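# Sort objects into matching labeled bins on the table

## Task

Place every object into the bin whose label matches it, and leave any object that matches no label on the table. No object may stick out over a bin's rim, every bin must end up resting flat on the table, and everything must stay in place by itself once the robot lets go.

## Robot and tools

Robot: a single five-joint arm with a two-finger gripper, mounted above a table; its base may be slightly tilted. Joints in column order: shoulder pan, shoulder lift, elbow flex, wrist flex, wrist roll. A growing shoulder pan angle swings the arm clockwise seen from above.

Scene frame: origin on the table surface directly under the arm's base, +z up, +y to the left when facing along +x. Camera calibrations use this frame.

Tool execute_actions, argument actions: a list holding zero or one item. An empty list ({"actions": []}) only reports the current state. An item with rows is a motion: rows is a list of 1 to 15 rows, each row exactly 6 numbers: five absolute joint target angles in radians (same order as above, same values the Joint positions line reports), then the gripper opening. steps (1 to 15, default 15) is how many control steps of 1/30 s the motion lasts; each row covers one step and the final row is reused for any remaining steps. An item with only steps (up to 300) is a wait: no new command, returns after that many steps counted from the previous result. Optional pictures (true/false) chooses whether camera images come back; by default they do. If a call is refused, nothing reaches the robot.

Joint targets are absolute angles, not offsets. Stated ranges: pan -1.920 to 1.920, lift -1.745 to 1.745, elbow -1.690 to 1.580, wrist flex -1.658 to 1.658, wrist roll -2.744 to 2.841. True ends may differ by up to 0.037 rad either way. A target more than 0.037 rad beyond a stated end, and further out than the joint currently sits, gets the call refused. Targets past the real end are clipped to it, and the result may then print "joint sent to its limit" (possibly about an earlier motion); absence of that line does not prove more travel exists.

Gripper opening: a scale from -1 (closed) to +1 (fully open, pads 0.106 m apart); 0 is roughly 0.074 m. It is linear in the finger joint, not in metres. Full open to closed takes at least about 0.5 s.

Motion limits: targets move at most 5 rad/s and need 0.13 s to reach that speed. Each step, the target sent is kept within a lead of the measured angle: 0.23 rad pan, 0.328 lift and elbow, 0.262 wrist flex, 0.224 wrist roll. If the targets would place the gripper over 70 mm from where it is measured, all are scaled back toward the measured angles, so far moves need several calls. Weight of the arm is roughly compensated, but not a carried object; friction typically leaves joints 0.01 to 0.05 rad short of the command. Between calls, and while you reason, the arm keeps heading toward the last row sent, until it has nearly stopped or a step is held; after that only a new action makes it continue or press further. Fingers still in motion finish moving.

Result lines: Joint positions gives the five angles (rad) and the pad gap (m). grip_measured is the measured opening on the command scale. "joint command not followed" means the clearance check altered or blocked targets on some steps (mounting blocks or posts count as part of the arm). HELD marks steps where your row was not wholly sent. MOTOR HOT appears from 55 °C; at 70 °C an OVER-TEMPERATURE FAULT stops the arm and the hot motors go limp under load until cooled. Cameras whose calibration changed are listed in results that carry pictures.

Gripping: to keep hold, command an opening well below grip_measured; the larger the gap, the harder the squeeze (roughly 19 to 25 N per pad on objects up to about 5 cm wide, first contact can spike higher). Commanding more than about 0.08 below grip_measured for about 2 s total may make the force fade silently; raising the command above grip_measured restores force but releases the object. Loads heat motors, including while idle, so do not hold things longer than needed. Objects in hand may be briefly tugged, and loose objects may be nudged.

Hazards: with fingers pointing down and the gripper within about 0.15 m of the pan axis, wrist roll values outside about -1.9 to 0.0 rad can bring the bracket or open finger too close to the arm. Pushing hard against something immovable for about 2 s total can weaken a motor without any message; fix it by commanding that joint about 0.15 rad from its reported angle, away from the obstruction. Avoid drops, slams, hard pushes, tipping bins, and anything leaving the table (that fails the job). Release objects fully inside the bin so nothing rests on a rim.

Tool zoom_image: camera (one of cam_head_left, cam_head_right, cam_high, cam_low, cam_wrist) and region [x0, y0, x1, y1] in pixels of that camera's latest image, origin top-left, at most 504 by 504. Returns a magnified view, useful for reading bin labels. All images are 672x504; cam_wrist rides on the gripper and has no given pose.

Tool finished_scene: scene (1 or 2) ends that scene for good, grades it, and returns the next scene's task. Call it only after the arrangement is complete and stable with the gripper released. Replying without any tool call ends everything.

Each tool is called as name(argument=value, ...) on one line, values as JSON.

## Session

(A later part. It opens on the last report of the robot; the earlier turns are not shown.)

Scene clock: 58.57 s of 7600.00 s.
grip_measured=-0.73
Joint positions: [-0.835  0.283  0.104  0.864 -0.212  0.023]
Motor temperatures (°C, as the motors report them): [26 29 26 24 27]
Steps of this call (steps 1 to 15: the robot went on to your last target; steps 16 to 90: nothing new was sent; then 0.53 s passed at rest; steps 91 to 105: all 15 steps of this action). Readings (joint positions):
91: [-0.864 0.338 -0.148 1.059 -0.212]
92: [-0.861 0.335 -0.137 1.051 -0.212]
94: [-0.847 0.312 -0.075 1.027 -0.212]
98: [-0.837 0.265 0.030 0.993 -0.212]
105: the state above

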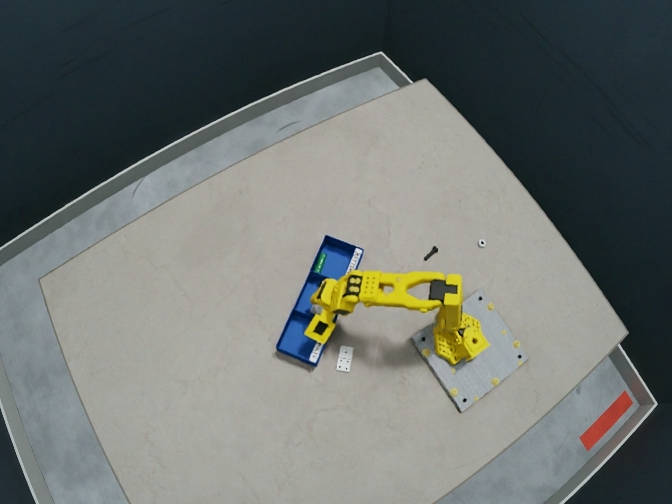

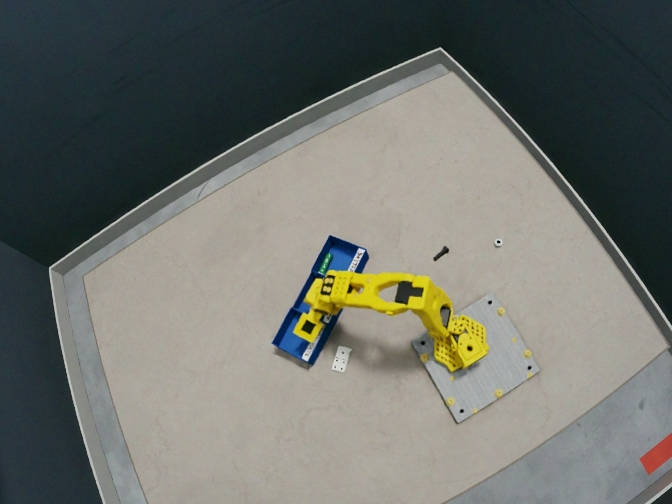

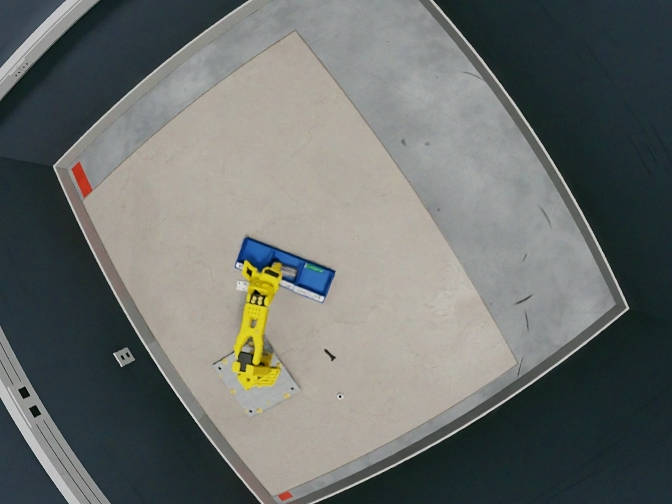

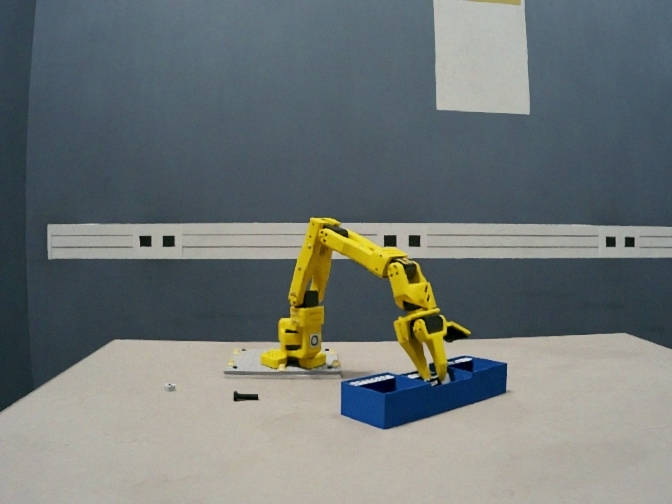

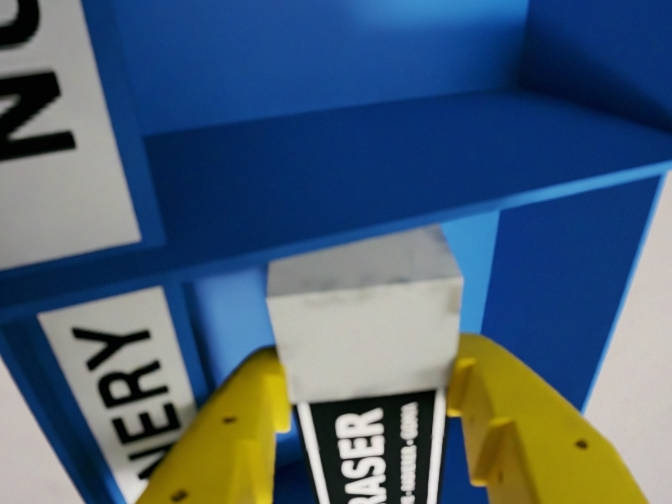

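execute_actions(actions=[{"rows":[[-0.83,0.315,0.13,0.83,-0.22,-0.78],[-0.83,0.315,0.13,0.83,-0.22,-0.78],[-0.83,0.315,0.13,0.83,-0.22,-0.78],[-0.83,0.315,0.13,0.83,-0.22,-0.72],[-0.83,0.315,0.13,0.83,-0.22,-0.67],[-0.83,0.315,0.13,0.83,-0.22,-0.62],[-0.83,0.315,0.13,0.83,-0.22,-0.6],[-0.83,0.315,0.13,0.83,-0.22,-0.6],[-0.83,0.27,0.09,0.91,-0.22,-0.6],[-0.83,0.24,0.055,0.98,-0.22,-0.6],[-0.83,0.2,-0.03,1.1,-0.22,-0.6],[-0.83,0.2,-0.03,1.1,-0.22,-0.6],[-0.83,0.13,-0.12,1.3,-0.22,-0.6],[-0.83,0.13,-0.12,1.3,-0.22,-0.6],[-0.83,0.05,-0.15,1.45,-0.22,-0.6]],"steps":15}], pictures=false)

execute_actions(actions=[{"rows":[[-0.83,0.0,-0.1,1.5,-0.1,-0.6],[-0.7,-0.1,0.0,1.5,0.1,-0.6],[-0.5,-0.2,0.15,1.5,0.3,-0.6],[-0.3,-0.25,0.3,1.45,0.5,-0.6],[-0.1,-0.3,0.4,1.4,0.53,-0.7],[0.1,-0.3,0.5,1.35,0.53,-0.7],[0.31,-0.31,0.575,1.335,0.53,-0.7]],"steps":15}], pictures=false)

execute_actions(actions=[{"steps":20}])

Scene clock: 62.63 s of 7600.00 s.
grip_measured=-0.61
Joint positions: [-0.835  0.194 -0.034  1.108 -0.212  0.031]
Motor temperatures (°C, as the motors report them): [26 29 26 24 27]
Steps of this call (steps 1 to 30: the robot went on to your last target; steps 31 to 100: nothing new was sent; then 0.23 s passed at rest; steps 101 to 115: all 15 steps of this action). Readings (joint positions):
101: [-0.835 0.288 0.107 0.850 -0.212]
102: [-0.835 0.289 0.107 0.846 -0.212]
104: [-0.835 0.294 0.107 0.839 -0.212]
108: [-0.835 0.295 0.107 0.836 -0.212]
115: the state above

Scene clock: 63.13 s of 7600.00 s.
grip_measured=-0.69
Joint positions: [-0.169 -0.295  0.552  1.343  0.46   0.025]
Motor temperatures (°C, as the motors report them): [26 29 26 24 27]
Steps of this call (steps 1 to 15: all 15 steps of this action). Readings (joint positions):
1: [-0.835 0.157 -0.071 1.172 -0.212]
2: [-0.834 0.110 -0.094 1.237 -0.204]
4: [-0.798 -0.013 -0.066 1.355 -0.132]
8: [-0.574 -0.246 0.218 1.372 0.086]
15: the state above

Scene clock: 63.80 s of 7600.00 s.
grip_measured=-0.69
Joint positions: [ 0.305 -0.3    0.557  1.341  0.523  0.025]
Motor temperatures (°C, as the motors report them): [26 29 26 24 27]
Steps of this call (steps 1 to 20: the robot went on to your last target). Readings (joint positions):
1: [-0.111 -0.297 0.557 1.343 0.486]
2: [-0.053 -0.297 0.557 1.343 0.501]
4: [0.062 -0.298 0.557 1.343 0.515]
8: [0.262 -0.300 0.557 1.341 0.521]
20: the state above

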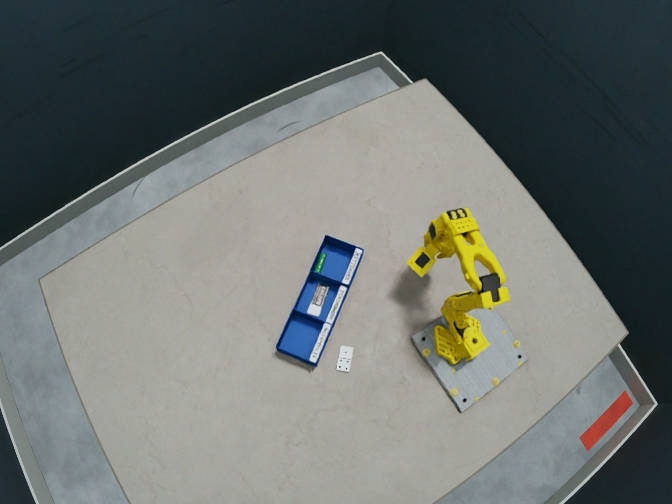

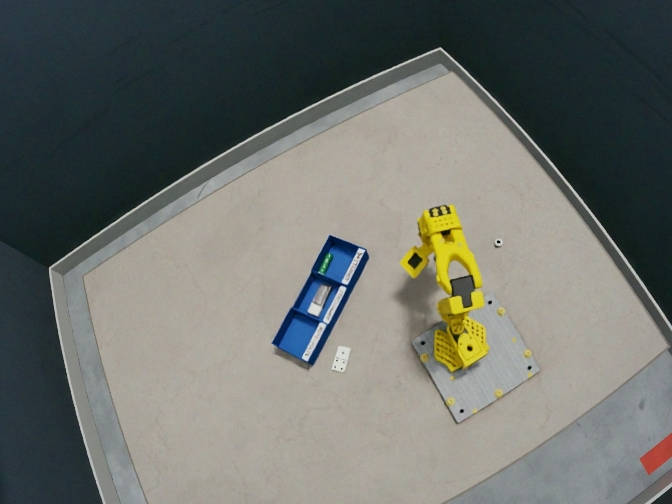

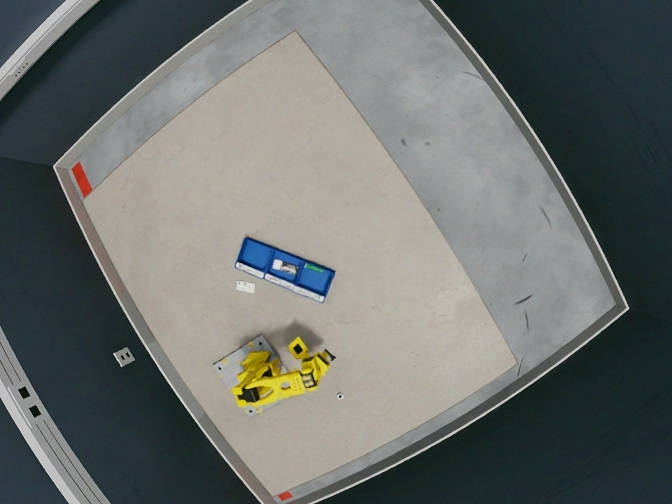

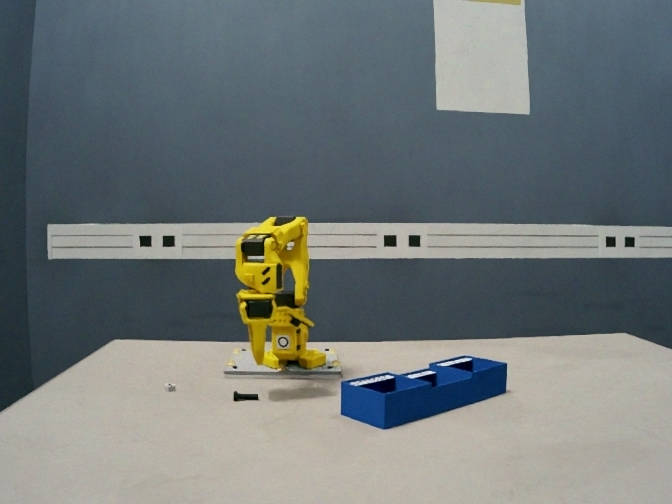

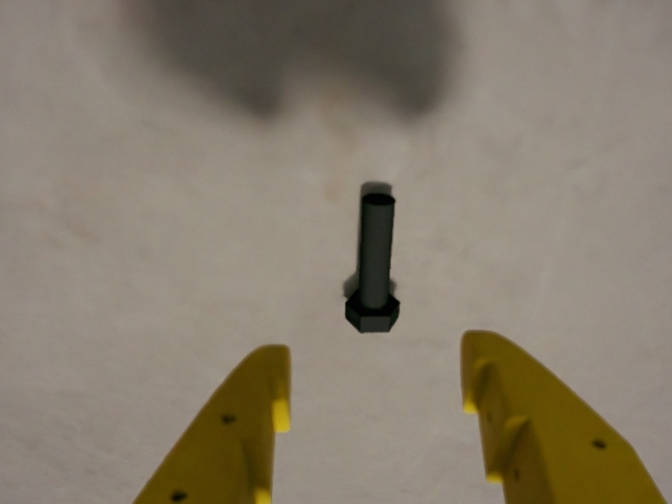

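execute_actions(actions=[{"rows":[[0.31,-0.26,0.62,1.23,0.53,-0.7],[0.31,-0.26,0.62,1.23,0.53,-0.7],[0.31,-0.26,0.62,1.23,0.53,-0.7],[0.31,-0.2,0.665,1.125,0.53,-0.7],[0.31,-0.2,0.665,1.125,0.53,-0.7],[0.31,-0.2,0.665,1.125,0.53,-0.7],[0.31,-0.2,0.665,1.125,0.53,-0.7],[0.31,-0.2,0.665,1.125,0.53,-0.7],[0.31,-0.14,0.71,1.02,0.53,-0.7]],"steps":15}])

Scene clock: 66.83 s of 7600.00 s.
grip_measured=-0.69
Joint positions: [ 0.305 -0.154  0.693  1.036  0.523  0.025]
Motor temperatures (°C, as the motors report them): [26 29 26 24 27]
Steps of this call (steps 1 to 15: the robot went on to your last target; steps 16 to 76: nothing new was sent; steps 77 to 91: all 15 steps of this action). Readings (joint positions):
77: [0.305 -0.300 0.558 1.341 0.523]
78: [0.305 -0.297 0.567 1.330 0.523]
80: [0.305 -0.278 0.592 1.280 0.523]
84: [0.305 -0.219 0.642 1.160 0.523]
91: the state above

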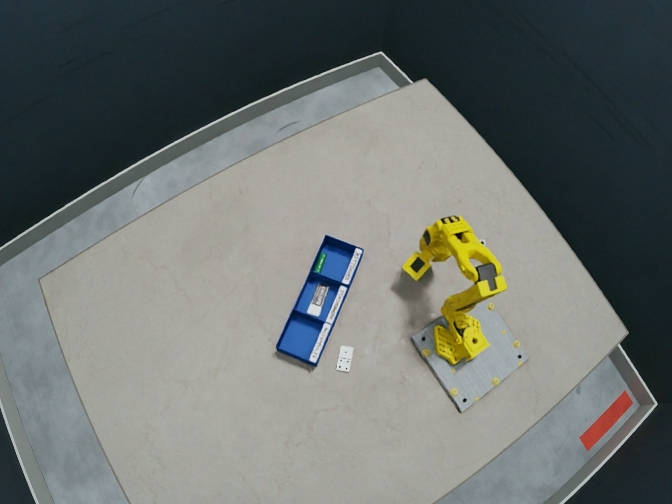

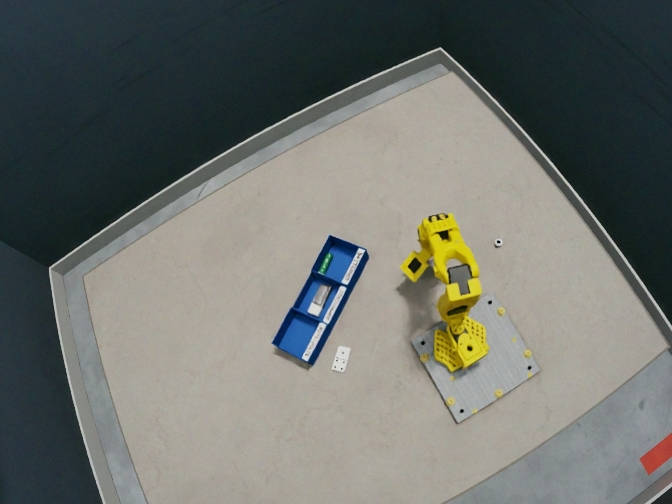

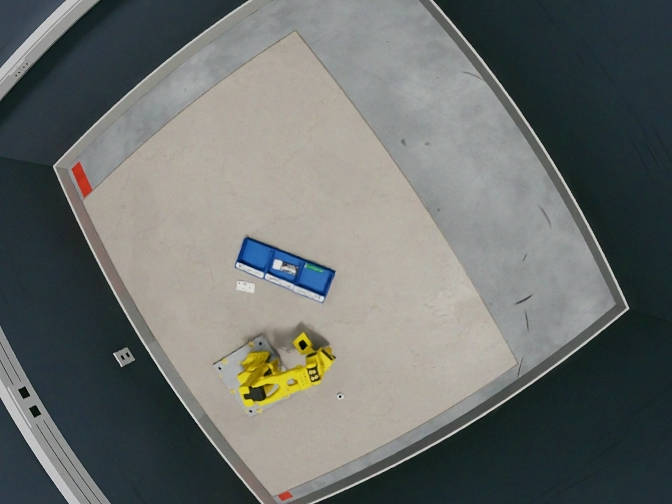

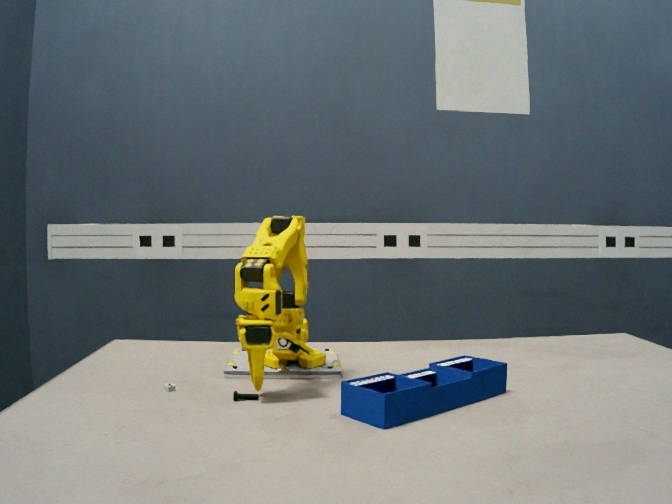

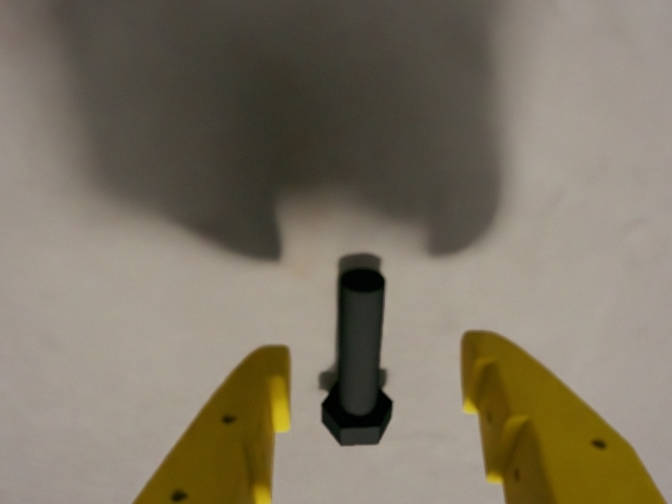

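execute_actions(actions=[{"rows":[[0.39,-0.14,0.71,1.02,0.6,-0.7],[0.39,-0.14,0.71,1.02,0.6,-0.7],[0.39,-0.14,0.71,1.02,0.6,-0.7],[0.39,-0.14,0.71,1.02,0.6,-0.7],[0.39,-0.14,0.71,1.02,0.6,-0.7],[0.39,-0.14,0.71,1.02,0.6,-0.7],[0.39,-0.14,0.71,1.02,0.6,-0.7],[0.39,-0.1,0.735,0.96,0.6,-0.7]],"steps":14}])

Scene clock: 68.90 s of 7600.00 s.
grip_measured=-0.69
Joint positions: [ 0.384 -0.114  0.718  0.971  0.592  0.025]
Motor temperatures (°C, as the motors report them): [26 29 26 24 27]
Steps of this call (steps 1 to 15: the robot went on to your last target; steps 16 to 48: nothing new was sent; steps 49 to 62: all 14 steps of this action). Readings (joint positions):
49: [0.306 -0.154 0.693 1.028 0.523]
50: [0.315 -0.154 0.693 1.028 0.533]
52: [0.354 -0.154 0.693 1.028 0.567]
56: [0.383 -0.153 0.693 1.027 0.589]
62: the state above

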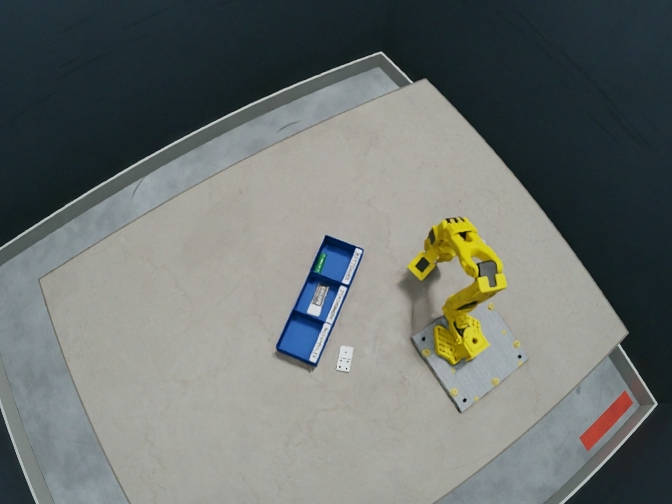

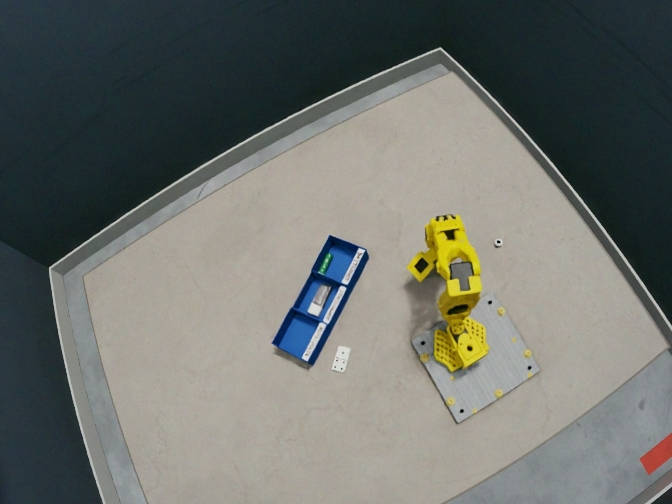

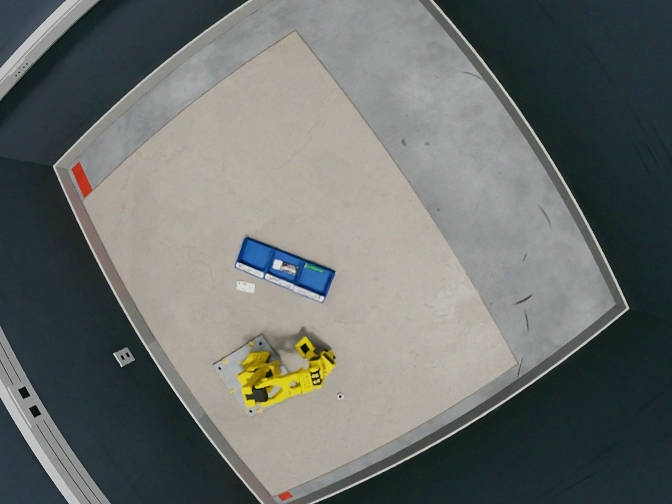

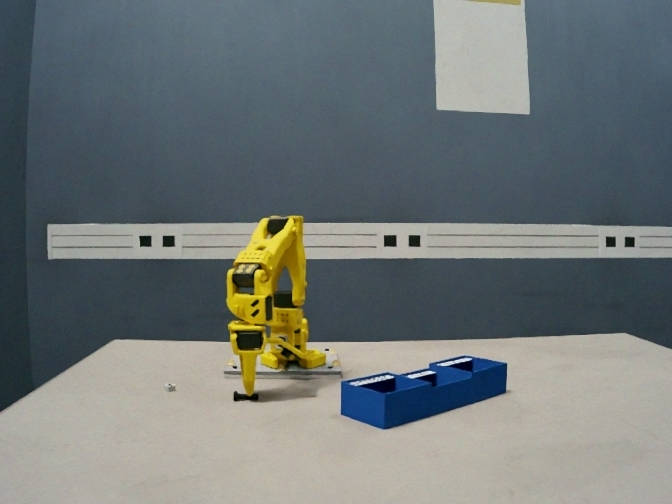

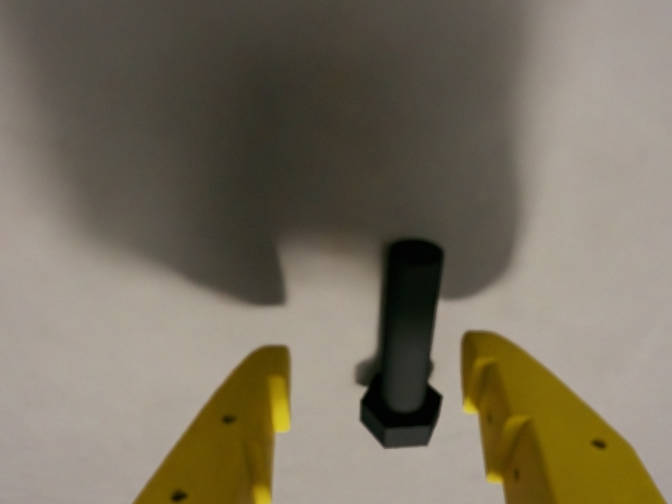

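execute_actions(actions=[{"rows":[[0.39,-0.045,0.655,0.96,0.6,-0.7],[0.39,-0.045,0.655,0.96,0.6,-0.7],[0.39,-0.045,0.655,0.96,0.6,-0.7],[0.39,-0.045,0.655,0.96,0.6,-0.7],[0.39,-0.045,0.655,0.96,0.6,-0.7],[0.39,-0.045,0.655,0.96,0.6,-0.7],[0.39,-0.01,0.685,0.925,0.6,-0.7]],"steps":13}])

Scene clock: 71.50 s of 7600.00 s.
grip_measured=-0.69
Joint positions: [ 0.384 -0.025  0.675  0.933  0.592  0.025]
Motor temperatures (°C, as the motors report them): [26 29 26 24 27]
Steps of this call (steps 1 to 15: the robot went on to your last target; steps 16 to 65: nothing new was sent; steps 66 to 78: all 13 steps of this action). Readings (joint positions):
66: [0.384 -0.113 0.718 0.967 0.592]
67: [0.384 -0.102 0.715 0.967 0.592]
69: [0.384 -0.071 0.692 0.967 0.592]
73: [0.384 -0.048 0.675 0.958 0.592]
78: the state above

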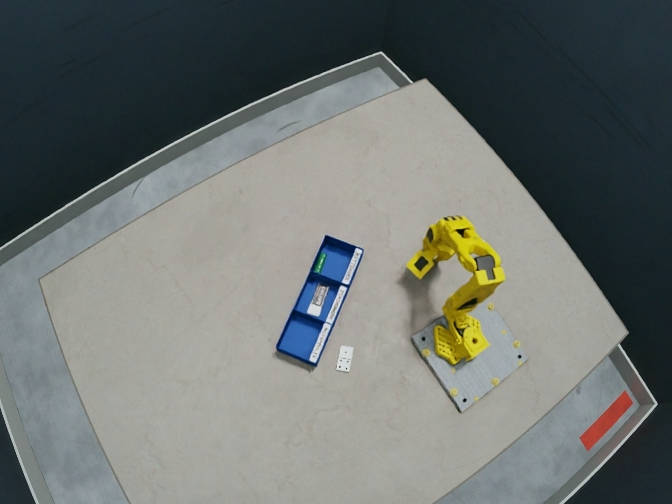

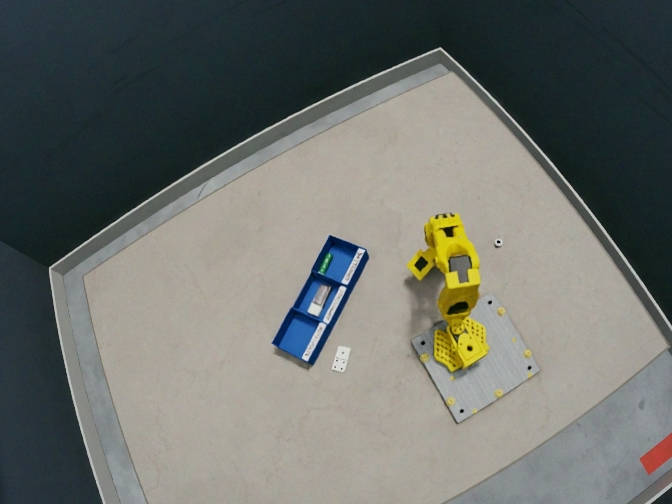

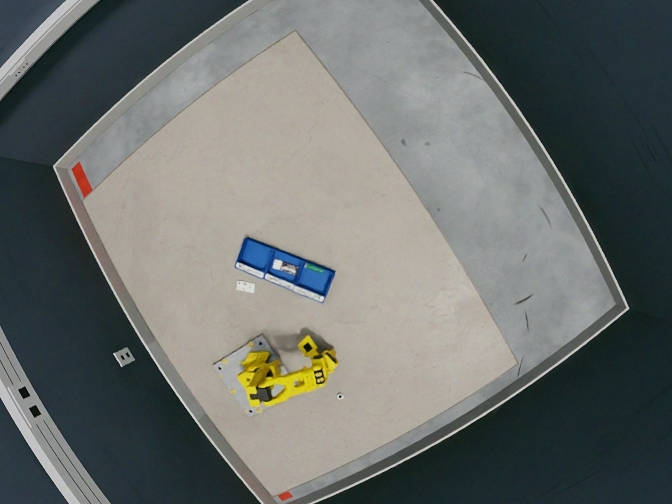

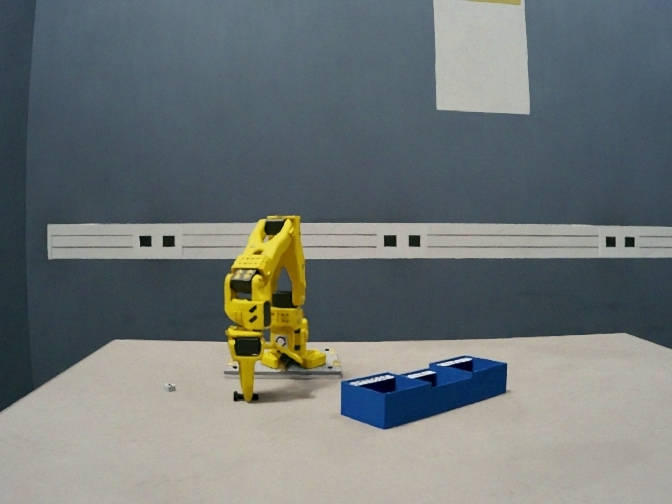

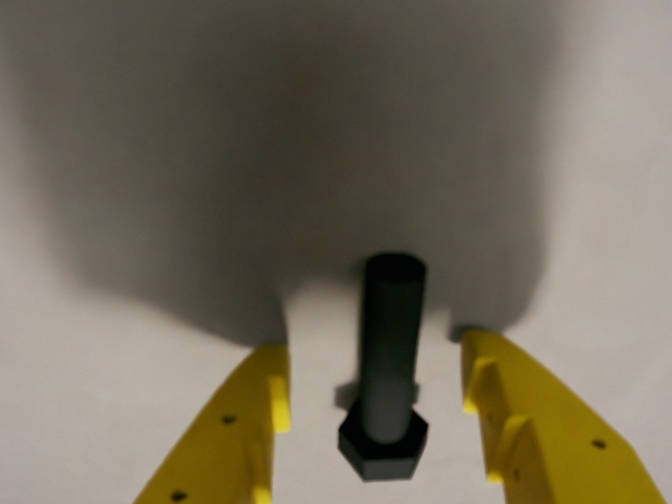

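execute_actions(actions=[{"rows":[[0.39,-0.02,0.68,0.93,0.6,-0.76],[0.39,-0.02,0.68,0.93,0.6,-0.8],[0.39,-0.02,0.68,0.93,0.6,-0.84],[0.39,-0.02,0.68,0.93,0.6,-0.87],[0.39,-0.02,0.68,0.93,0.6,-0.9],[0.39,-0.02,0.68,0.93,0.6,-0.92],[0.39,-0.02,0.68,0.93,0.6,-0.94],[0.39,-0.02,0.68,0.93,0.6,-0.96],[0.39,-0.02,0.68,0.93,0.6,-0.98],[0.39,-0.02,0.68,0.93,0.6,-0.99]],"steps":15}])

Scene clock: 73.37 s of 7600.00 s.
grip_measured=-0.94
Joint positions: [ 0.384 -0.025  0.675  0.931  0.592  0.007]
Motor temperatures (°C, as the motors report them): [26 29 26 24 27]
Steps of this call (steps 1 to 15: the robot went on to your last target; steps 16 to 41: nothing new was sent; steps 42 to 56: all 15 steps of this action). Readings (joint positions):
42: [0.384 -0.025 0.675 0.931 0.592]
43: [0.384 -0.025 0.675 0.931 0.592]
45: [0.384 -0.025 0.675 0.931 0.592]
49: [0.384 -0.025 0.675 0.931 0.592]
56: the state above

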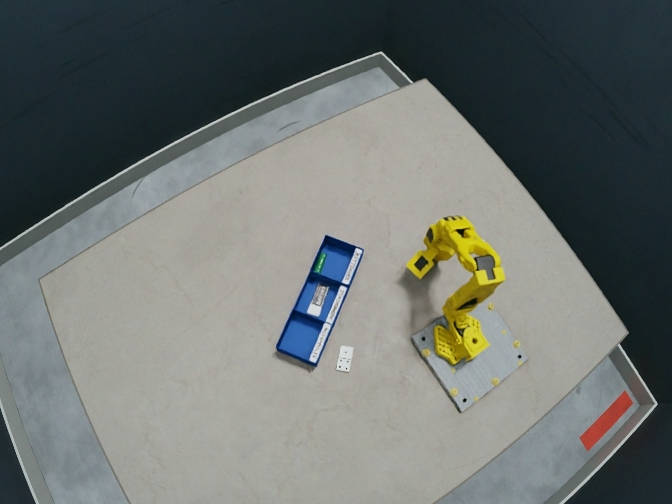

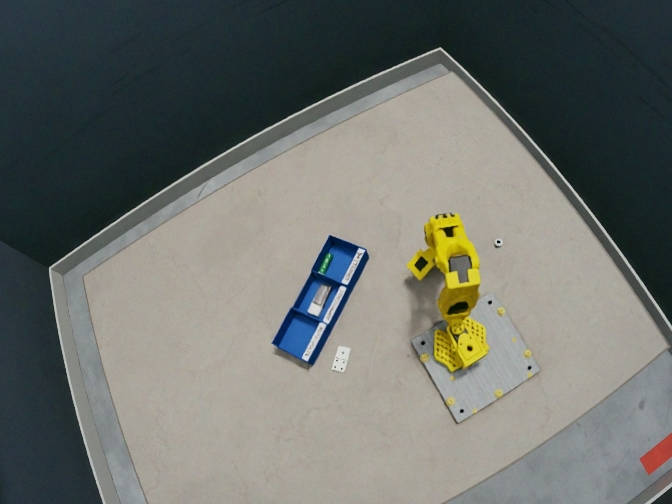

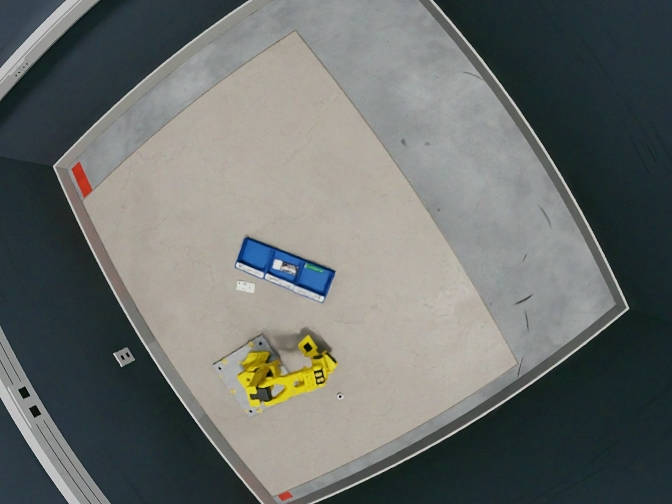

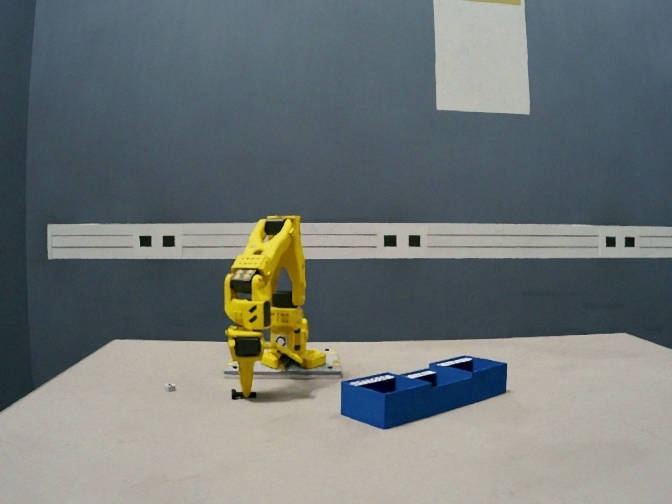

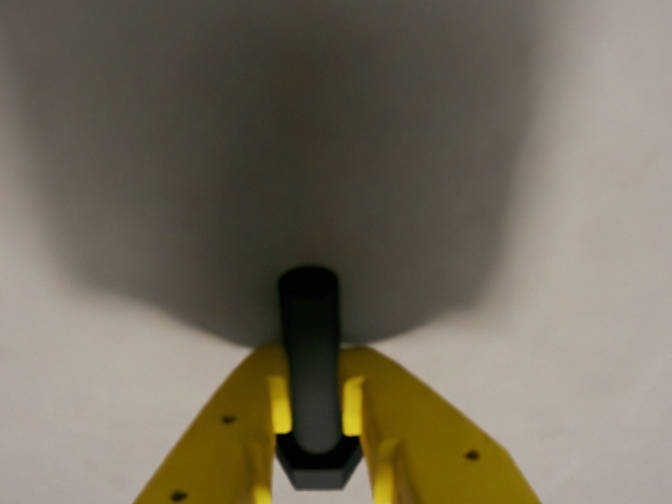

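execute_actions(actions=[{"rows":[[0.39,-0.08,0.64,1.05,0.6,-0.99],[0.39,-0.08,0.64,1.05,0.6,-0.99],[0.39,-0.15,0.55,1.25,0.6,-0.99],[0.39,-0.15,0.55,1.25,0.6,-0.99],[0.39,-0.15,0.4,1.4,0.5,-0.99],[0.39,-0.15,0.25,1.45,0.4,-0.99],[0.3,-0.1,0.1,1.5,0.3,-0.99],[0.1,-0.05,0.0,1.5,0.1,-0.99],[-0.1,0.0,-0.1,1.45,-0.1,-0.99],[-0.3,0.1,-0.2,1.4,-0.3,-0.99],[-0.5,0.2,-0.3,1.3,-0.48,-0.99],[-0.7,0.25,-0.35,1.25,-0.48,-0.99],[-0.9,0.3,-0.35,1.2,-0.48,-0.99],[-1.0,0.33,-0.35,1.15,-0.48,-0.99],[-1.09,0.345,-0.33,1.09,-0.48,-0.99]],"steps":15}], pictures=false)

execute_actions(actions=[{"steps":25}])

Scene clock: 77.10 s of 7600.00 s.
grip_measured=-0.94
Joint positions: [ 0.044  0.194 -0.052  1.292  0.142  0.007]
Motor temperatures (°C, as the motors report them): [26 29 26 24 27]
Steps of this call (steps 1 to 15: the robot went on to your last target; steps 16 to 90: nothing new was sent; then 0.23 s passed at rest; steps 91 to 105: all 15 steps of this action). Readings (joint positions):
91: [0.384 -0.025 0.675 0.931 0.592]
92: [0.384 -0.028 0.673 0.939 0.592]
94: [0.384 -0.064 0.655 1.014 0.592]
98: [0.378 -0.117 0.449 1.274 0.506]
105: the state above

Scene clock: 77.93 s of 7600.00 s.
grip_measured=-0.94
Joint positions: [-1.085  0.331 -0.31   1.099 -0.473  0.007]
Motor temperatures (°C, as the motors report them): [26 29 26 24 27]
Steps of this call (steps 1 to 25: the robot went on to your last target). Readings (joint positions):
1: [0.002 0.231 -0.106 1.249 0.102]
2: [-0.041 0.260 -0.157 1.208 0.061]
4: [-0.137 0.303 -0.241 1.148 -0.036]
8: [-0.363 0.327 -0.306 1.103 -0.257]
25: the state above

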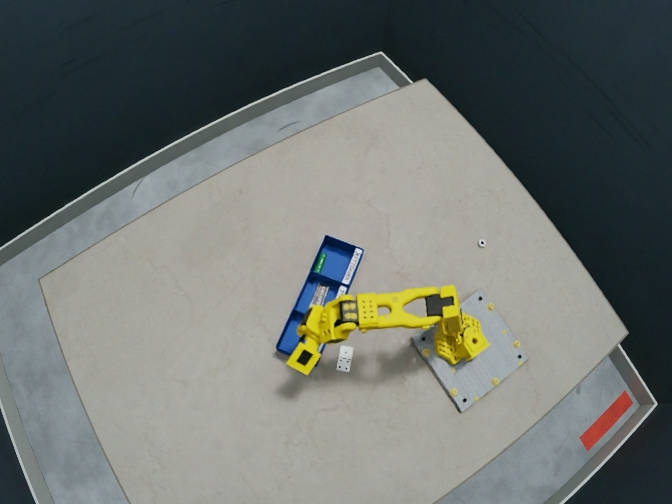

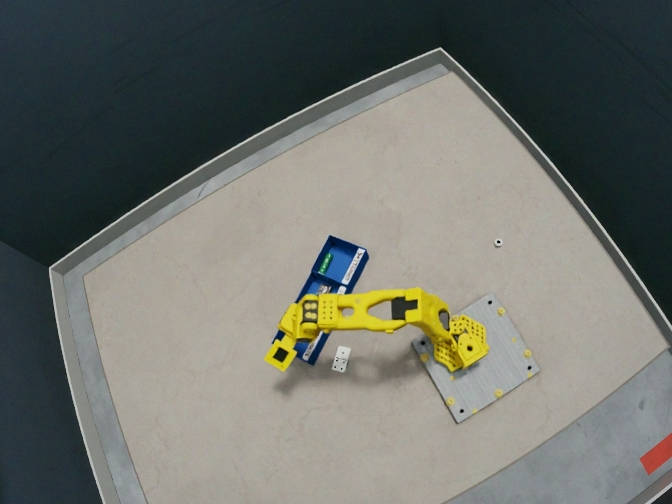

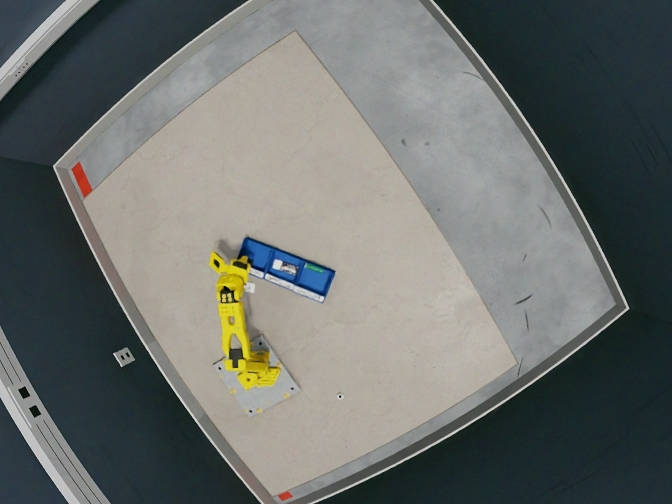

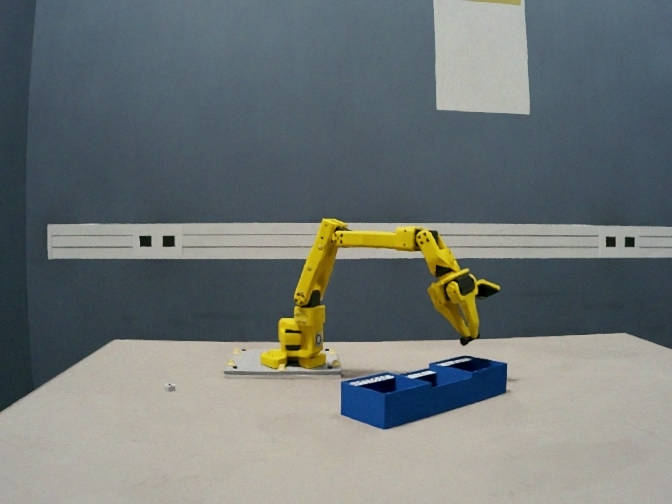

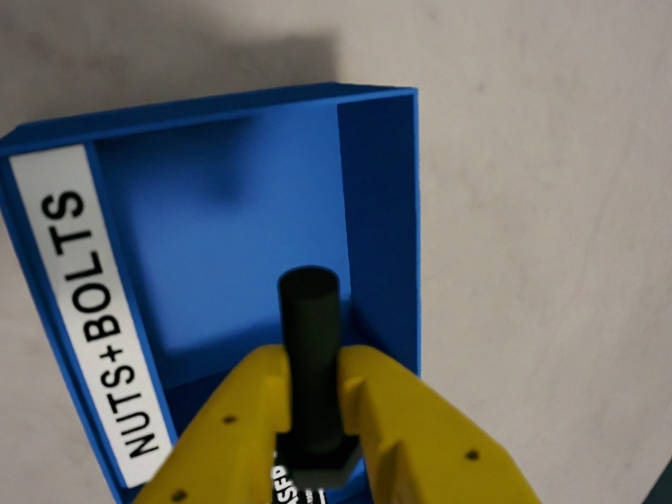

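execute_actions(actions=[{"rows":[[-1.09,0.37,-0.24,0.98,-0.48,-0.99],[-1.09,0.37,-0.24,0.98,-0.48,-0.99],[-1.09,0.37,-0.24,0.98,-0.48,-0.99],[-1.09,0.4,-0.14,0.86,-0.48,-0.99]],"steps":12}])

Scene clock: 80.17 s of 7600.00 s.
grip_measured=-0.94
Joint positions: [-1.085  0.387 -0.16   0.872 -0.473  0.007]
Motor temperatures (°C, as the motors report them): [26 29 26 24 27]
Steps of this call (steps 1 to 30: the robot went on to your last target; steps 31 to 55: nothing new was sent; steps 56 to 67: all 12 steps of this action). Readings (joint positions):
56: [-1.085 0.332 -0.310 1.097 -0.473]
57: [-1.085 0.338 -0.309 1.088 -0.473]
59: [-1.085 0.349 -0.279 1.033 -0.473]
63: [-1.085 0.383 -0.178 0.901 -0.473]
67: the state above

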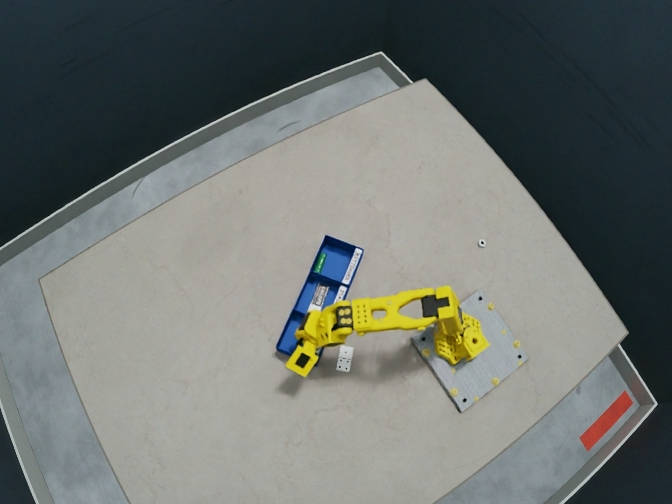

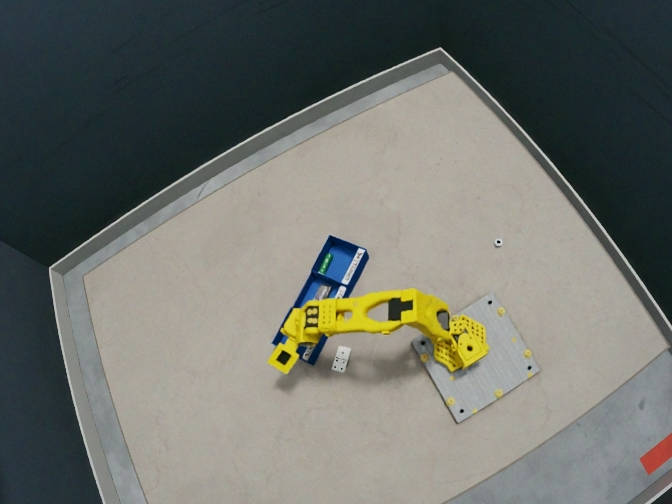

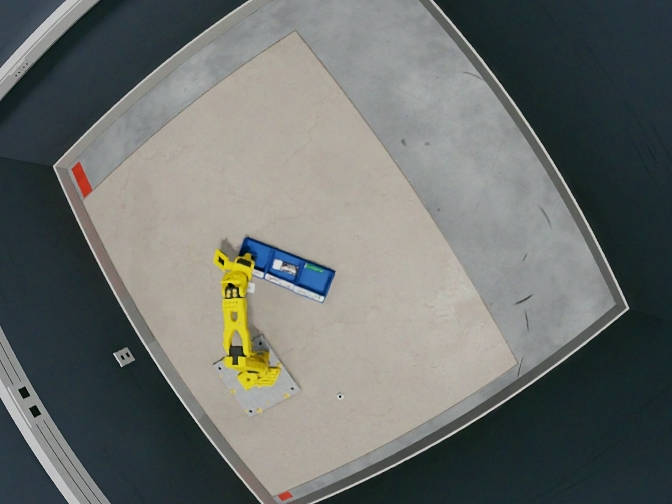

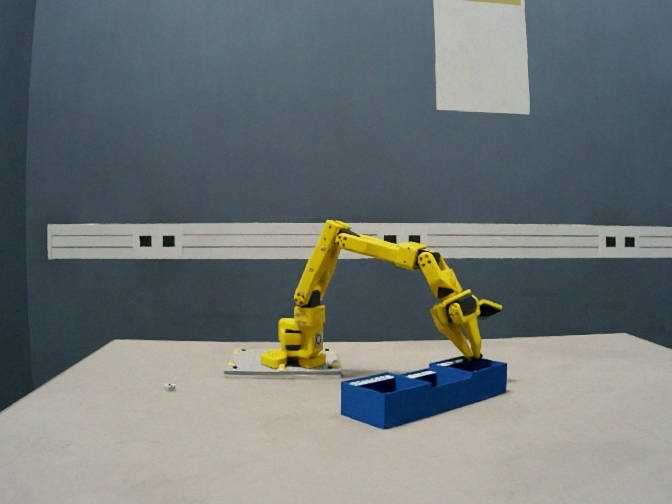

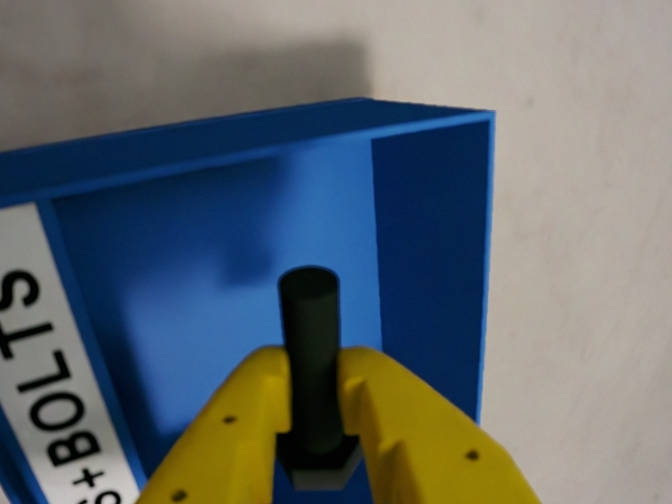

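execute_actions(actions=[{"rows":[[-1.09,0.415,-0.09,0.8,-0.48,-0.99],[-1.09,0.415,-0.09,0.8,-0.48,-0.99],[-1.09,0.415,-0.09,0.8,-0.48,-0.99],[-1.09,0.435,-0.05,0.75,-0.48,-0.99]],"steps":12}])

Scene clock: 82.13 s of 7600.00 s.
grip_measured=-0.94
Joint positions: [-1.085  0.42  -0.069  0.761 -0.473  0.007]
Motor temperatures (°C, as the motors report them): [26 29 26 24 27]
Steps of this call (steps 1 to 15: the robot went on to your last target; steps 16 to 47: nothing new was sent; steps 48 to 59: all 12 steps of this action). Readings (joint positions):
48: [-1.085 0.387 -0.158 0.869 -0.473]
49: [-1.085 0.389 -0.149 0.858 -0.473]
51: [-1.085 0.397 -0.120 0.827 -0.473]
55: [-1.085 0.418 -0.071 0.770 -0.473]
59: the state above

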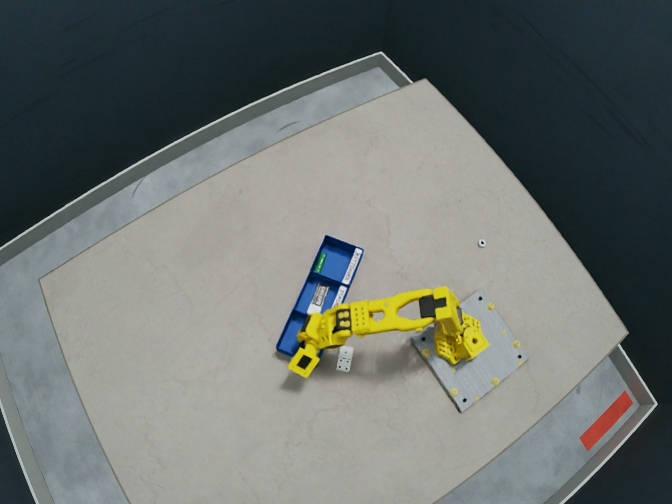

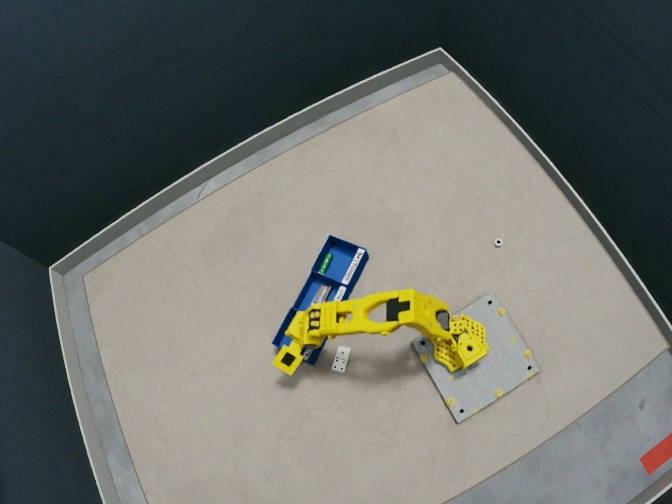

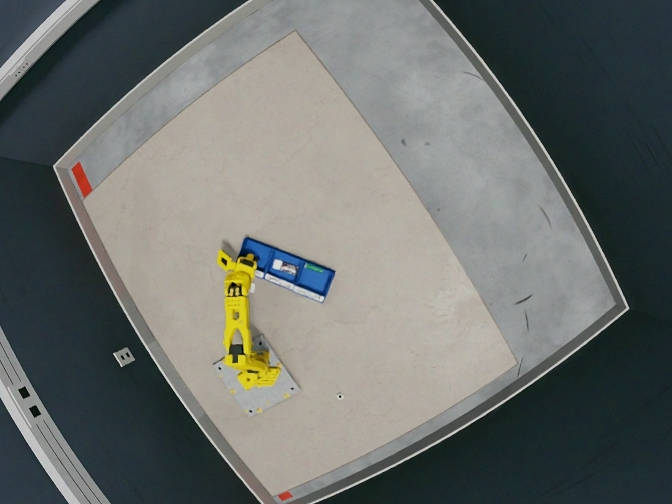

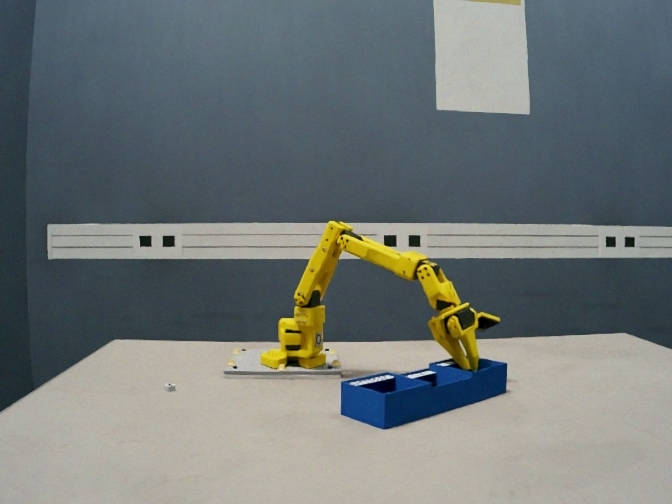

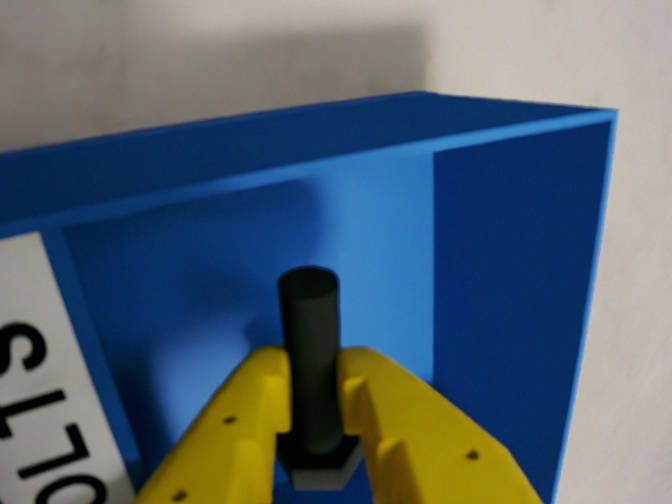

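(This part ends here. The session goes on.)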